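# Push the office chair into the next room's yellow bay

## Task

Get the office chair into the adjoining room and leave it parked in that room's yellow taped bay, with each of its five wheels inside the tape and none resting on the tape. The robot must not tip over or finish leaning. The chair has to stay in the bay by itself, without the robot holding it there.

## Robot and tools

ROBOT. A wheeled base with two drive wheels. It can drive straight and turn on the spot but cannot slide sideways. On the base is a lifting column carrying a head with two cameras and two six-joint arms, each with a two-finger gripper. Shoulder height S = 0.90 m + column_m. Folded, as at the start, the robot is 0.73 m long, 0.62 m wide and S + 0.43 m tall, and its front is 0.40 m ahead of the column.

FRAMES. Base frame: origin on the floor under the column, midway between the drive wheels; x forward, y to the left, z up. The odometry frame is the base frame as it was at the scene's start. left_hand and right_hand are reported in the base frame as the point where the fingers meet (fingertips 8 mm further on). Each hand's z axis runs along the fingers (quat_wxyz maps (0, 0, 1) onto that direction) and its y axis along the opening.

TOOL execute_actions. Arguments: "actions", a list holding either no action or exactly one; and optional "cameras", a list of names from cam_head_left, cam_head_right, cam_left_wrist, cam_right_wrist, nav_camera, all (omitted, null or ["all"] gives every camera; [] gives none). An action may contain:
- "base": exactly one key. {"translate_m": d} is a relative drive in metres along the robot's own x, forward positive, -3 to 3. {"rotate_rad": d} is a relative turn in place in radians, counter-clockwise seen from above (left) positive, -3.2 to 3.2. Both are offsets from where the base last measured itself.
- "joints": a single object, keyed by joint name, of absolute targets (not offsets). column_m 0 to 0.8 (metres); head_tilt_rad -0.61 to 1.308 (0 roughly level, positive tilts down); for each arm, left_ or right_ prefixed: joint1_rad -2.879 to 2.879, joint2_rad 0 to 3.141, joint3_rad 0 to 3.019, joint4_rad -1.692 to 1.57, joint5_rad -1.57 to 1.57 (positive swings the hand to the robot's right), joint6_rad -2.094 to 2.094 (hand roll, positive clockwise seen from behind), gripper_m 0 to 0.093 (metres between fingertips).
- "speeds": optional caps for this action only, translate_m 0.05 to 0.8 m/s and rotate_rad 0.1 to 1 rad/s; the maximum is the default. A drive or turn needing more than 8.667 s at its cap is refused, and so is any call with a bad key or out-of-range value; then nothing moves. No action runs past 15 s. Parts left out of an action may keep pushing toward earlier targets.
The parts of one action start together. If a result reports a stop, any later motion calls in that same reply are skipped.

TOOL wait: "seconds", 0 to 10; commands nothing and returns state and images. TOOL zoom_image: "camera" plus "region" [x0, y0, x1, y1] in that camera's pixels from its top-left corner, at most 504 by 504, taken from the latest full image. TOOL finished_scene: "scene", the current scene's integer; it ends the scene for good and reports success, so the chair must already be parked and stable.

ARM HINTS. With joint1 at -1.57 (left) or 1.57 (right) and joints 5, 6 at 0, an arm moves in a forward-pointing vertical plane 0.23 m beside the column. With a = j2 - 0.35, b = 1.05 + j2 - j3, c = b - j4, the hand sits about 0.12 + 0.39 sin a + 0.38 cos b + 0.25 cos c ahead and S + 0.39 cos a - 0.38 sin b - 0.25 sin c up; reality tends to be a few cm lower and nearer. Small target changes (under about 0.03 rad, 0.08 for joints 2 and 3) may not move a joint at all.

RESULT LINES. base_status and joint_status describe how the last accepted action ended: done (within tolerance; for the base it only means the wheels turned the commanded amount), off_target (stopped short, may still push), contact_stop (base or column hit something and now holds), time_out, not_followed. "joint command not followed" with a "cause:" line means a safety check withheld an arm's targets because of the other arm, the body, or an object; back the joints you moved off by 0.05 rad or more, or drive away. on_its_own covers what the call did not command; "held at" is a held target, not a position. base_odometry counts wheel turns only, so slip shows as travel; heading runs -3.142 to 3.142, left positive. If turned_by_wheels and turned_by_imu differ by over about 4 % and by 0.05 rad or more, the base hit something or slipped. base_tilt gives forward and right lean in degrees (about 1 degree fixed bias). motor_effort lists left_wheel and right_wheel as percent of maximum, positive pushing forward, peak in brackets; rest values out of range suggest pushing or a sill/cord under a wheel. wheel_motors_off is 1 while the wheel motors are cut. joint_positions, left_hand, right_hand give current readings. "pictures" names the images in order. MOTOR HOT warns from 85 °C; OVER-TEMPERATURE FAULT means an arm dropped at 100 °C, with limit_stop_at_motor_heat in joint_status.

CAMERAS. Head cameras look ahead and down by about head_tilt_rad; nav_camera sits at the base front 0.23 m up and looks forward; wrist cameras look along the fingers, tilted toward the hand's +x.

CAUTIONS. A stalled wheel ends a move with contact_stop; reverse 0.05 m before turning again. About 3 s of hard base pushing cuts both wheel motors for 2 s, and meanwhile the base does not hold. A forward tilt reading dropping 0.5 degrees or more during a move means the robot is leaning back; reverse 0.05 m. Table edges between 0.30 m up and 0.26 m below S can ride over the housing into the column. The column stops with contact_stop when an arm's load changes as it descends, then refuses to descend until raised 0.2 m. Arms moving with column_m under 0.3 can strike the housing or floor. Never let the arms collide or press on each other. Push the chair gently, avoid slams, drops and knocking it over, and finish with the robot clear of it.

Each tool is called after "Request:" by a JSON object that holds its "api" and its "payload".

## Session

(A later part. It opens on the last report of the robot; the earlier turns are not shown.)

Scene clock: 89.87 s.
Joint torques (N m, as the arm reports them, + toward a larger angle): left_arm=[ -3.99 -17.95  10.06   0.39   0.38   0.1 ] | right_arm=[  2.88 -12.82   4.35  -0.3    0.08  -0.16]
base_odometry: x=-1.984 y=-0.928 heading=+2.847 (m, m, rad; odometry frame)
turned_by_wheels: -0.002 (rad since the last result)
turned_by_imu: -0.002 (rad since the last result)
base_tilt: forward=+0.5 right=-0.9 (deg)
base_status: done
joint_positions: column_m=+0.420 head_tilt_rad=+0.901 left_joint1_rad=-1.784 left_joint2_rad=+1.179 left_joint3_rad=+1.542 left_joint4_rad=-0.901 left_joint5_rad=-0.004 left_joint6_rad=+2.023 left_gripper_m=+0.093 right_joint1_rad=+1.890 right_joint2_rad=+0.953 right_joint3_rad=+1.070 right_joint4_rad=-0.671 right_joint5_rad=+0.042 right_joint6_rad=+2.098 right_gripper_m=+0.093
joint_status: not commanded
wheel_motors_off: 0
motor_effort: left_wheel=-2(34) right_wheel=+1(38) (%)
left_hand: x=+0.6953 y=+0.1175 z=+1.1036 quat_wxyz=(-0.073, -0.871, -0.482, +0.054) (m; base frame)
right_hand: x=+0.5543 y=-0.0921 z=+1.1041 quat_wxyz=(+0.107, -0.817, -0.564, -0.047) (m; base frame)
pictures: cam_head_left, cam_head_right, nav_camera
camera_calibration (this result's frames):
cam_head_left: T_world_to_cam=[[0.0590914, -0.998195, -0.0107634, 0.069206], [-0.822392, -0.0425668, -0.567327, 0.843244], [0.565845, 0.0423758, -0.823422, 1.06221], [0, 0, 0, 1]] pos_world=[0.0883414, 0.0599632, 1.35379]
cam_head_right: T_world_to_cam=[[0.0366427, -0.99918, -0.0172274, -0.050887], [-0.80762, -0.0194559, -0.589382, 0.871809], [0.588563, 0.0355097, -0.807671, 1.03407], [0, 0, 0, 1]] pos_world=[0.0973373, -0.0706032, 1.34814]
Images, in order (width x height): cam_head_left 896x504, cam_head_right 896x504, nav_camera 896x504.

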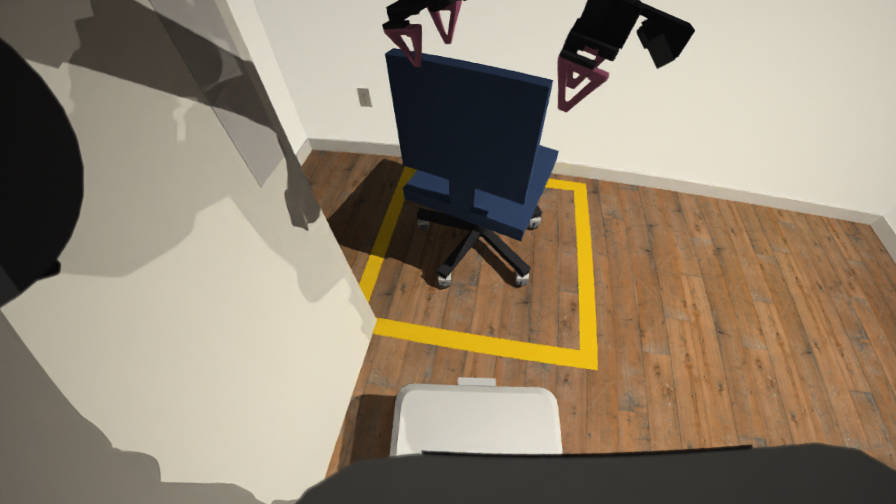

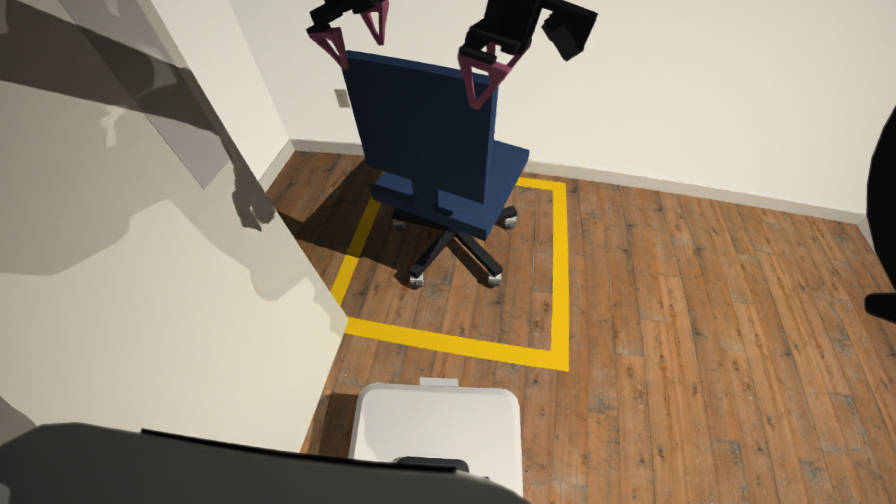

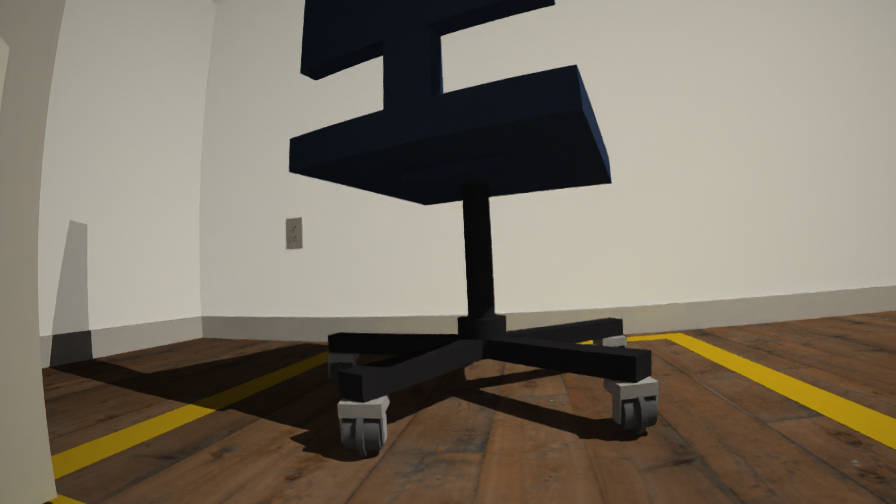

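Request:
{"api": "execute_actions", "payload": {"actions": [{"base":{"translate_m":0.25},"joints":{"column_m":0.47},"speeds":{"translate_m":0.2}}], "cameras": []}}

Request:
{"api": "execute_actions", "payload": {"actions": [{"joints":{"column_m":0.26}}], "cameras": ["cam_head_left"]}}

Request:
{"api": "execute_actions", "payload": {"actions": [{"base":{"translate_m":-0.08},"speeds":{"translate_m":0.05}}], "cameras": []}}

Request:
{"api": "execute_actions", "payload": {"actions": [{"base":{"translate_m":0.02},"speeds":{"translate_m":0.05}}], "cameras": []}}

Request:
{"api": "execute_actions", "payload": {"actions": [{"joints":{"column_m":0.42}}], "cameras": []}}

Request:
{"api": "execute_actions", "payload": {"actions": [{"base":{"translate_m":-0.2},"speeds":{"translate_m":0.2}}], "cameras": ["cam_head_left","cam_head_right","nav_camera"]}}

Scene clock: 98.10 s.
Joint torques (N m, as the arm reports them, + toward a larger angle): left_arm=[ -3.99 -17.93   9.93   0.31   0.38   0.09] | right_arm=[  2.73 -12.87   4.56  -0.3    0.09  -0.16]
base_odometry: x=-2.224 y=-0.855 heading=+2.847 (m, m, rad; odometry frame)
turned_by_wheels: +0.001 (rad since the last result)
turned_by_imu: +0.001 (rad since the last result)
base_tilt: forward=+0.5 right=-0.9 (deg)
base_status: done
joint_positions: column_m=+0.470 head_tilt_rad=+0.902 left_joint1_rad=-1.784 left_joint2_rad=+1.179 left_joint3_rad=+1.544 left_joint4_rad=-0.900 left_joint5_rad=-0.004 left_joint6_rad=+2.023 left_gripper_m=+0.093 right_joint1_rad=+1.890 right_joint2_rad=+0.953 right_joint3_rad=+1.068 right_joint4_rad=-0.671 right_joint5_rad=+0.042 right_joint6_rad=+2.098 right_gripper_m=+0.093
joint_status: all done
wheel_motors_off: 0
motor_effort: left_wheel=+1(47) right_wheel=-2(29) (%)
left_hand: x=+0.6962 y=+0.1173 z=+1.1540 quat_wxyz=(-0.073, -0.872, -0.482, +0.053) (m; base frame)
right_hand: x=+0.5527 y=-0.0921 z=+1.1535 quat_wxyz=(+0.108, -0.817, -0.564, -0.045) (m; base frame)
pictures: none
No camera images: the call's "cameras" was empty. Leave "cameras" out to get every camera's image.

Scene clock: 101.40 s.
Joint torques (N m, as the arm reports them, + toward a larger angle): left_arm=[ -4.01 -18.38   9.89   0.4    0.37   0.1 ] | right_arm=[  2.72 -12.65   4.52  -0.31   0.09  -0.16]
base_odometry: x=-2.224 y=-0.855 heading=+2.847 (m, m, rad; odometry frame)
turned_by_wheels: +0.000 (rad since the last result)
turned_by_imu: +0.000 (rad since the last result)
base_tilt: forward=+0.5 right=-0.9 (deg)
base_status: not commanded
joint_positions: column_m=+0.260 head_tilt_rad=+0.902 left_joint1_rad=-1.784 left_joint2_rad=+1.179 left_joint3_rad=+1.544 left_joint4_rad=-0.900 left_joint5_rad=-0.004 left_joint6_rad=+2.023 left_gripper_m=+0.093 right_joint1_rad=+1.890 right_joint2_rad=+0.953 right_joint3_rad=+1.068 right_joint4_rad=-0.671 right_joint5_rad=+0.042 right_joint6_rad=+2.098 right_gripper_m=+0.093
joint_status: all done
wheel_motors_off: 0
motor_effort: left_wheel=+0(4) right_wheel=-2(2) (%)
left_hand: x=+0.6963 y=+0.1173 z=+0.9443 quat_wxyz=(-0.073, -0.872, -0.482, +0.053) (m; base frame)
right_hand: x=+0.5527 y=-0.0921 z=+0.9437 quat_wxyz=(+0.108, -0.817, -0.564, -0.045) (m; base frame)
pictures: cam_head_left
camera_calibration (this result's frames):
cam_head_left: T_world_to_cam=[[0.0590884, -0.998195, -0.0107797, 0.0675059], [-0.822548, -0.0425668, -0.5671, 0.752282], [0.565617, 0.0423758, -0.823578, 0.930792], [0, 0, 0, 1]] pos_world=[0.088327, 0.0599632, 1.19393]
Images, in order (width x height): cam_head_left 896x504.

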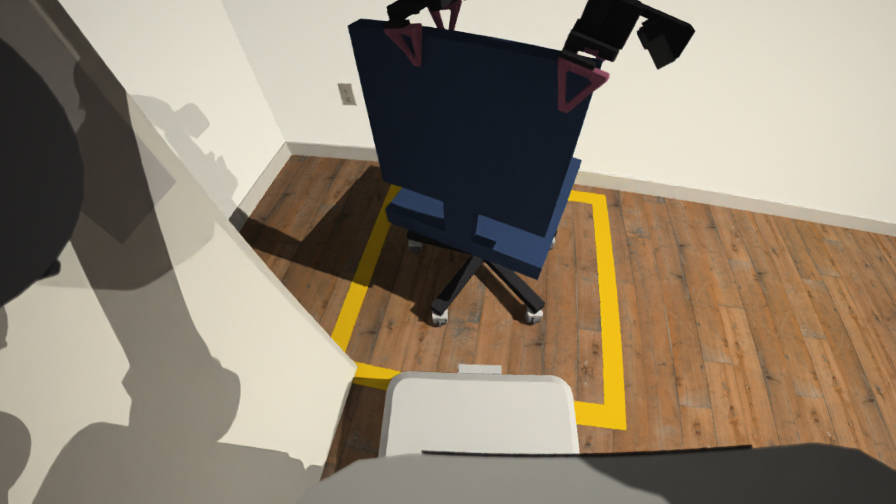

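Scene clock: 103.53 s.
Joint torques (N m, as the arm reports them, + toward a larger angle): left_arm=[ -2.71 -18.71   7.1   -0.64   0.     0.04] | right_arm=[  2.8  -12.75   4.32  -0.34   0.08  -0.14]
base_odometry: x=-2.147 y=-0.878 heading=+2.847 (m, m, rad; odometry frame)
turned_by_wheels: +0.000 (rad since the last result)
turned_by_imu: -0.001 (rad since the last result)
base_tilt: forward=+0.5 right=-0.8 (deg)
base_status: done
joint_positions: column_m=+0.260 head_tilt_rad=+0.902 left_joint1_rad=-1.801 left_joint2_rad=+1.179 left_joint3_rad=+1.577 left_joint4_rad=-0.867 left_joint5_rad=+0.005 left_joint6_rad=+2.028 left_gripper_m=+0.093 right_joint1_rad=+1.891 right_joint2_rad=+0.953 right_joint3_rad=+1.070 right_joint4_rad=-0.670 right_joint5_rad=+0.042 right_joint6_rad=+2.097 right_gripper_m=+0.093
joint_status: not commanded
wheel_motors_off: 0
motor_effort: left_wheel=-1(35) right_wheel=+2(27) (%)
left_hand: x=+0.7194 y=+0.1070 z=+0.9564 quat_wxyz=(-0.102, -0.872, -0.478, +0.032) (m; base frame)
right_hand: x=+0.5542 y=-0.0919 z=+0.9442 quat_wxyz=(+0.107, -0.817, -0.565, -0.047) (m; base frame)
pictures: none
No camera images: the call's "cameras" was empty. Leave "cameras" out to get every camera's image.

Scene clock: 104.57 s.
Joint torques (N m, as the arm reports them, + toward a larger angle): left_arm=[ -2.81 -18.55   8.25  -0.33   0.09   0.04] | right_arm=[  2.74 -12.7    4.63  -0.08   0.06  -0.15]
base_odometry: x=-2.166 y=-0.872 heading=+2.847 (m, m, rad; odometry frame)
turned_by_wheels: +0.000 (rad since the last result)
turned_by_imu: +0.000 (rad since the last result)
base_tilt: forward=+0.5 right=-0.9 (deg)
base_status: done
joint_positions: column_m=+0.260 head_tilt_rad=+0.902 left_joint1_rad=-1.801 left_joint2_rad=+1.179 left_joint3_rad=+1.564 left_joint4_rad=-0.878 left_joint5_rad=+0.003 left_joint6_rad=+2.028 left_gripper_m=+0.093 right_joint1_rad=+1.891 right_joint2_rad=+0.953 right_joint3_rad=+1.066 right_joint4_rad=-0.678 right_joint5_rad=+0.042 right_joint6_rad=+2.098 right_gripper_m=+0.093
joint_status: not commanded
wheel_motors_off: 0
motor_effort: left_wheel=+0(31) right_wheel=+1(27) (%)
left_hand: x=+0.7102 y=+0.1075 z=+0.9521 quat_wxyz=(-0.094, -0.873, -0.477, +0.041) (m; base frame)
right_hand: x=+0.5501 y=-0.0924 z=+0.9432 quat_wxyz=(+0.109, -0.817, -0.565, -0.041) (m; base frame)
pictures: none
No camera images: the call's "cameras" was empty. Leave "cameras" out to get every camera's image.

Scene clock: 107.23 s.
Joint torques (N m, as the arm reports them, + toward a larger angle): left_arm=[ -2.98 -18.74   8.36  -0.35   0.1    0.04] | right_arm=[  2.68 -13.02   4.67  -0.07   0.06  -0.16]
base_odometry: x=-2.166 y=-0.872 heading=+2.847 (m, m, rad; odometry frame)
turned_by_wheels: +0.000 (rad since the last result)
turned_by_imu: +0.000 (rad since the last result)
base_tilt: forward=+0.5 right=-0.9 (deg)
base_status: not commanded
joint_positions: column_m=+0.420 head_tilt_rad=+0.902 left_joint1_rad=-1.801 left_joint2_rad=+1.179 left_joint3_rad=+1.563 left_joint4_rad=-0.878 left_joint5_rad=+0.003 left_joint6_rad=+2.028 left_gripper_m=+0.093 right_joint1_rad=+1.891 right_joint2_rad=+0.953 right_joint3_rad=+1.066 right_joint4_rad=-0.678 right_joint5_rad=+0.042 right_joint6_rad=+2.098 right_gripper_m=+0.093
joint_status: all done
wheel_motors_off: 0
motor_effort: left_wheel=+0(1) right_wheel=+0(0) (%)
left_hand: x=+0.7100 y=+0.1075 z=+1.1118 quat_wxyz=(-0.094, -0.873, -0.477, +0.041) (m; base frame)
right_hand: x=+0.5501 y=-0.0924 z=+1.1030 quat_wxyz=(+0.109, -0.817, -0.565, -0.041) (m; base frame)
pictures: none
No camera images: the call's "cameras" was empty. Leave "cameras" out to get every camera's image.

Scene clock: 109.27 s.
Joint torques (N m, as the arm reports them, + toward a larger angle): left_arm=[ -3.04 -18.25   8.62  -0.31   0.09   0.04] | right_arm=[  2.64 -12.63   4.71  -0.1    0.08  -0.15]
base_odometry: x=-1.975 y=-0.931 heading=+2.845 (m, m, rad; odometry frame)
turned_by_wheels: -0.002 (rad since the last result)
turned_by_imu: -0.002 (rad since the last result)
base_tilt: forward=+0.5 right=-1.0 (deg)
base_status: done
joint_positions: column_m=+0.420 head_tilt_rad=+0.902 left_joint1_rad=-1.801 left_joint2_rad=+1.179 left_joint3_rad=+1.561 left_joint4_rad=-0.879 left_joint5_rad=+0.003 left_joint6_rad=+2.028 left_gripper_m=+0.093 right_joint1_rad=+1.891 right_joint2_rad=+0.953 right_joint3_rad=+1.066 right_joint4_rad=-0.678 right_joint5_rad=+0.042 right_joint6_rad=+2.098 right_gripper_m=+0.093
joint_status: not commanded
wheel_motors_off: 0
motor_effort: left_wheel=-3(36) right_wheel=+2(38) (%)
left_hand: x=+0.7085 y=+0.1075 z=+1.1111 quat_wxyz=(-0.093, -0.873, -0.477, +0.043) (m; base frame)
right_hand: x=+0.5499 y=-0.0923 z=+1.1030 quat_wxyz=(+0.110, -0.816, -0.565, -0.041) (m; base frame)
pictures: cam_head_left, cam_head_right, nav_camera
camera_calibration (this result's frames):
cam_head_left: T_world_to_cam=[[0.0590869, -0.998195, -0.0107877, 0.0692403], [-0.822626, -0.0425668, -0.566988, 0.842771], [0.565505, 0.0423758, -0.823656, 1.06254], [0, 0, 0, 1]] pos_world=[0.0883199, 0.0599632, 1.35376]
cam_head_right: T_world_to_cam=[[0.0366356, -0.99918, -0.0172425, -0.0508657], [-0.807864, -0.0194559, -0.589048, 0.871344], [0.58823, 0.0355097, -0.807914, 1.03442], [0, 0, 0, 1]] pos_world=[0.0973135, -0.0706032, 1.34811]
Images, in order (width x height): cam_head_left 896x504, cam_head_right 896x504, nav_camera 896x504.

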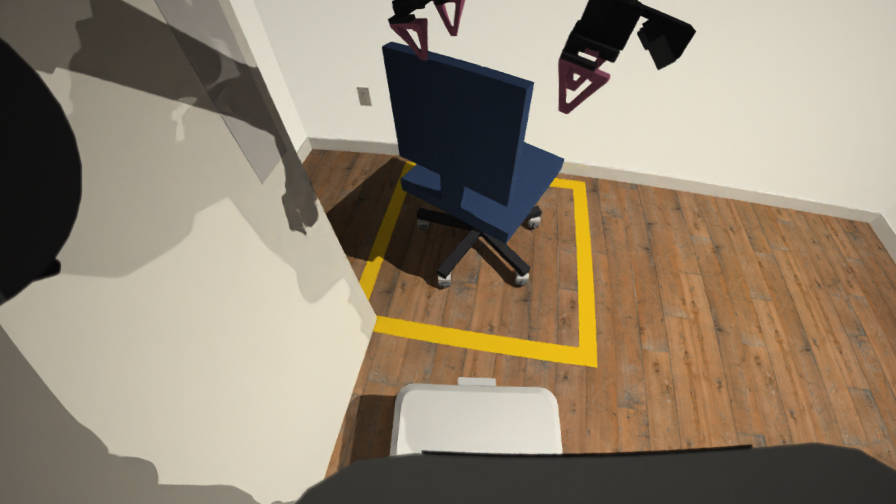

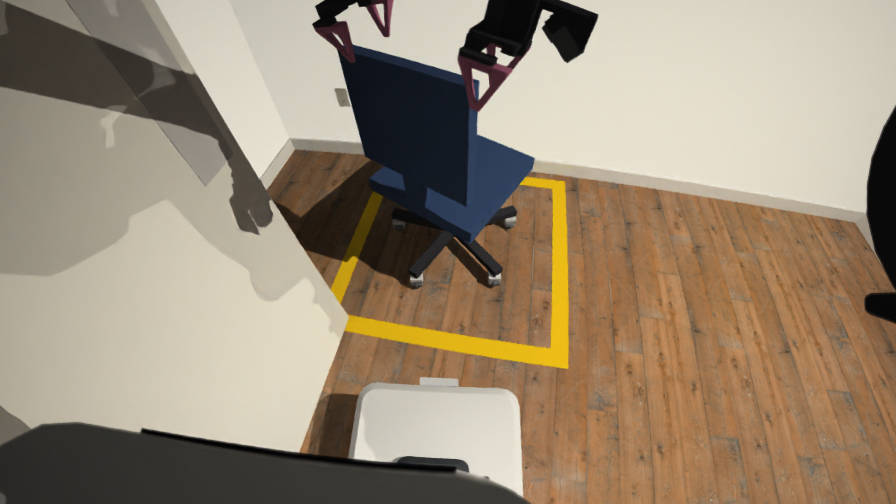

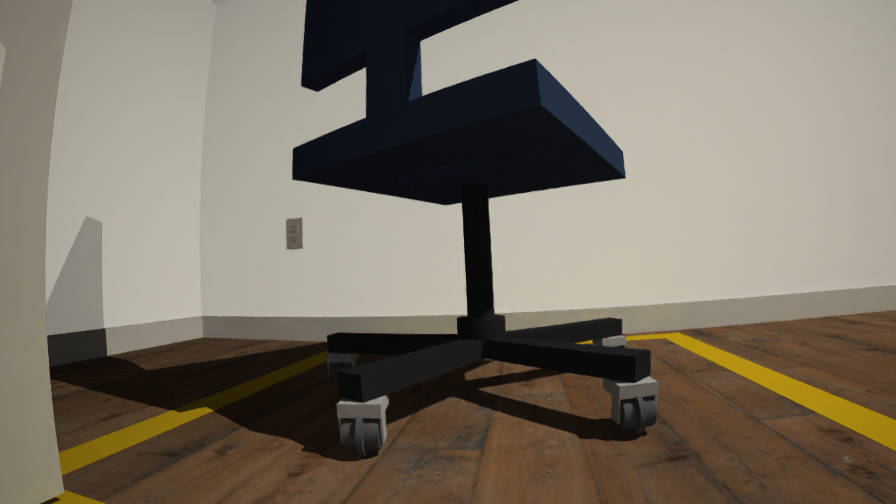

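Request:
{"api": "finished_scene", "payload": {"scene": 2}}

The scene is finished: the task was done.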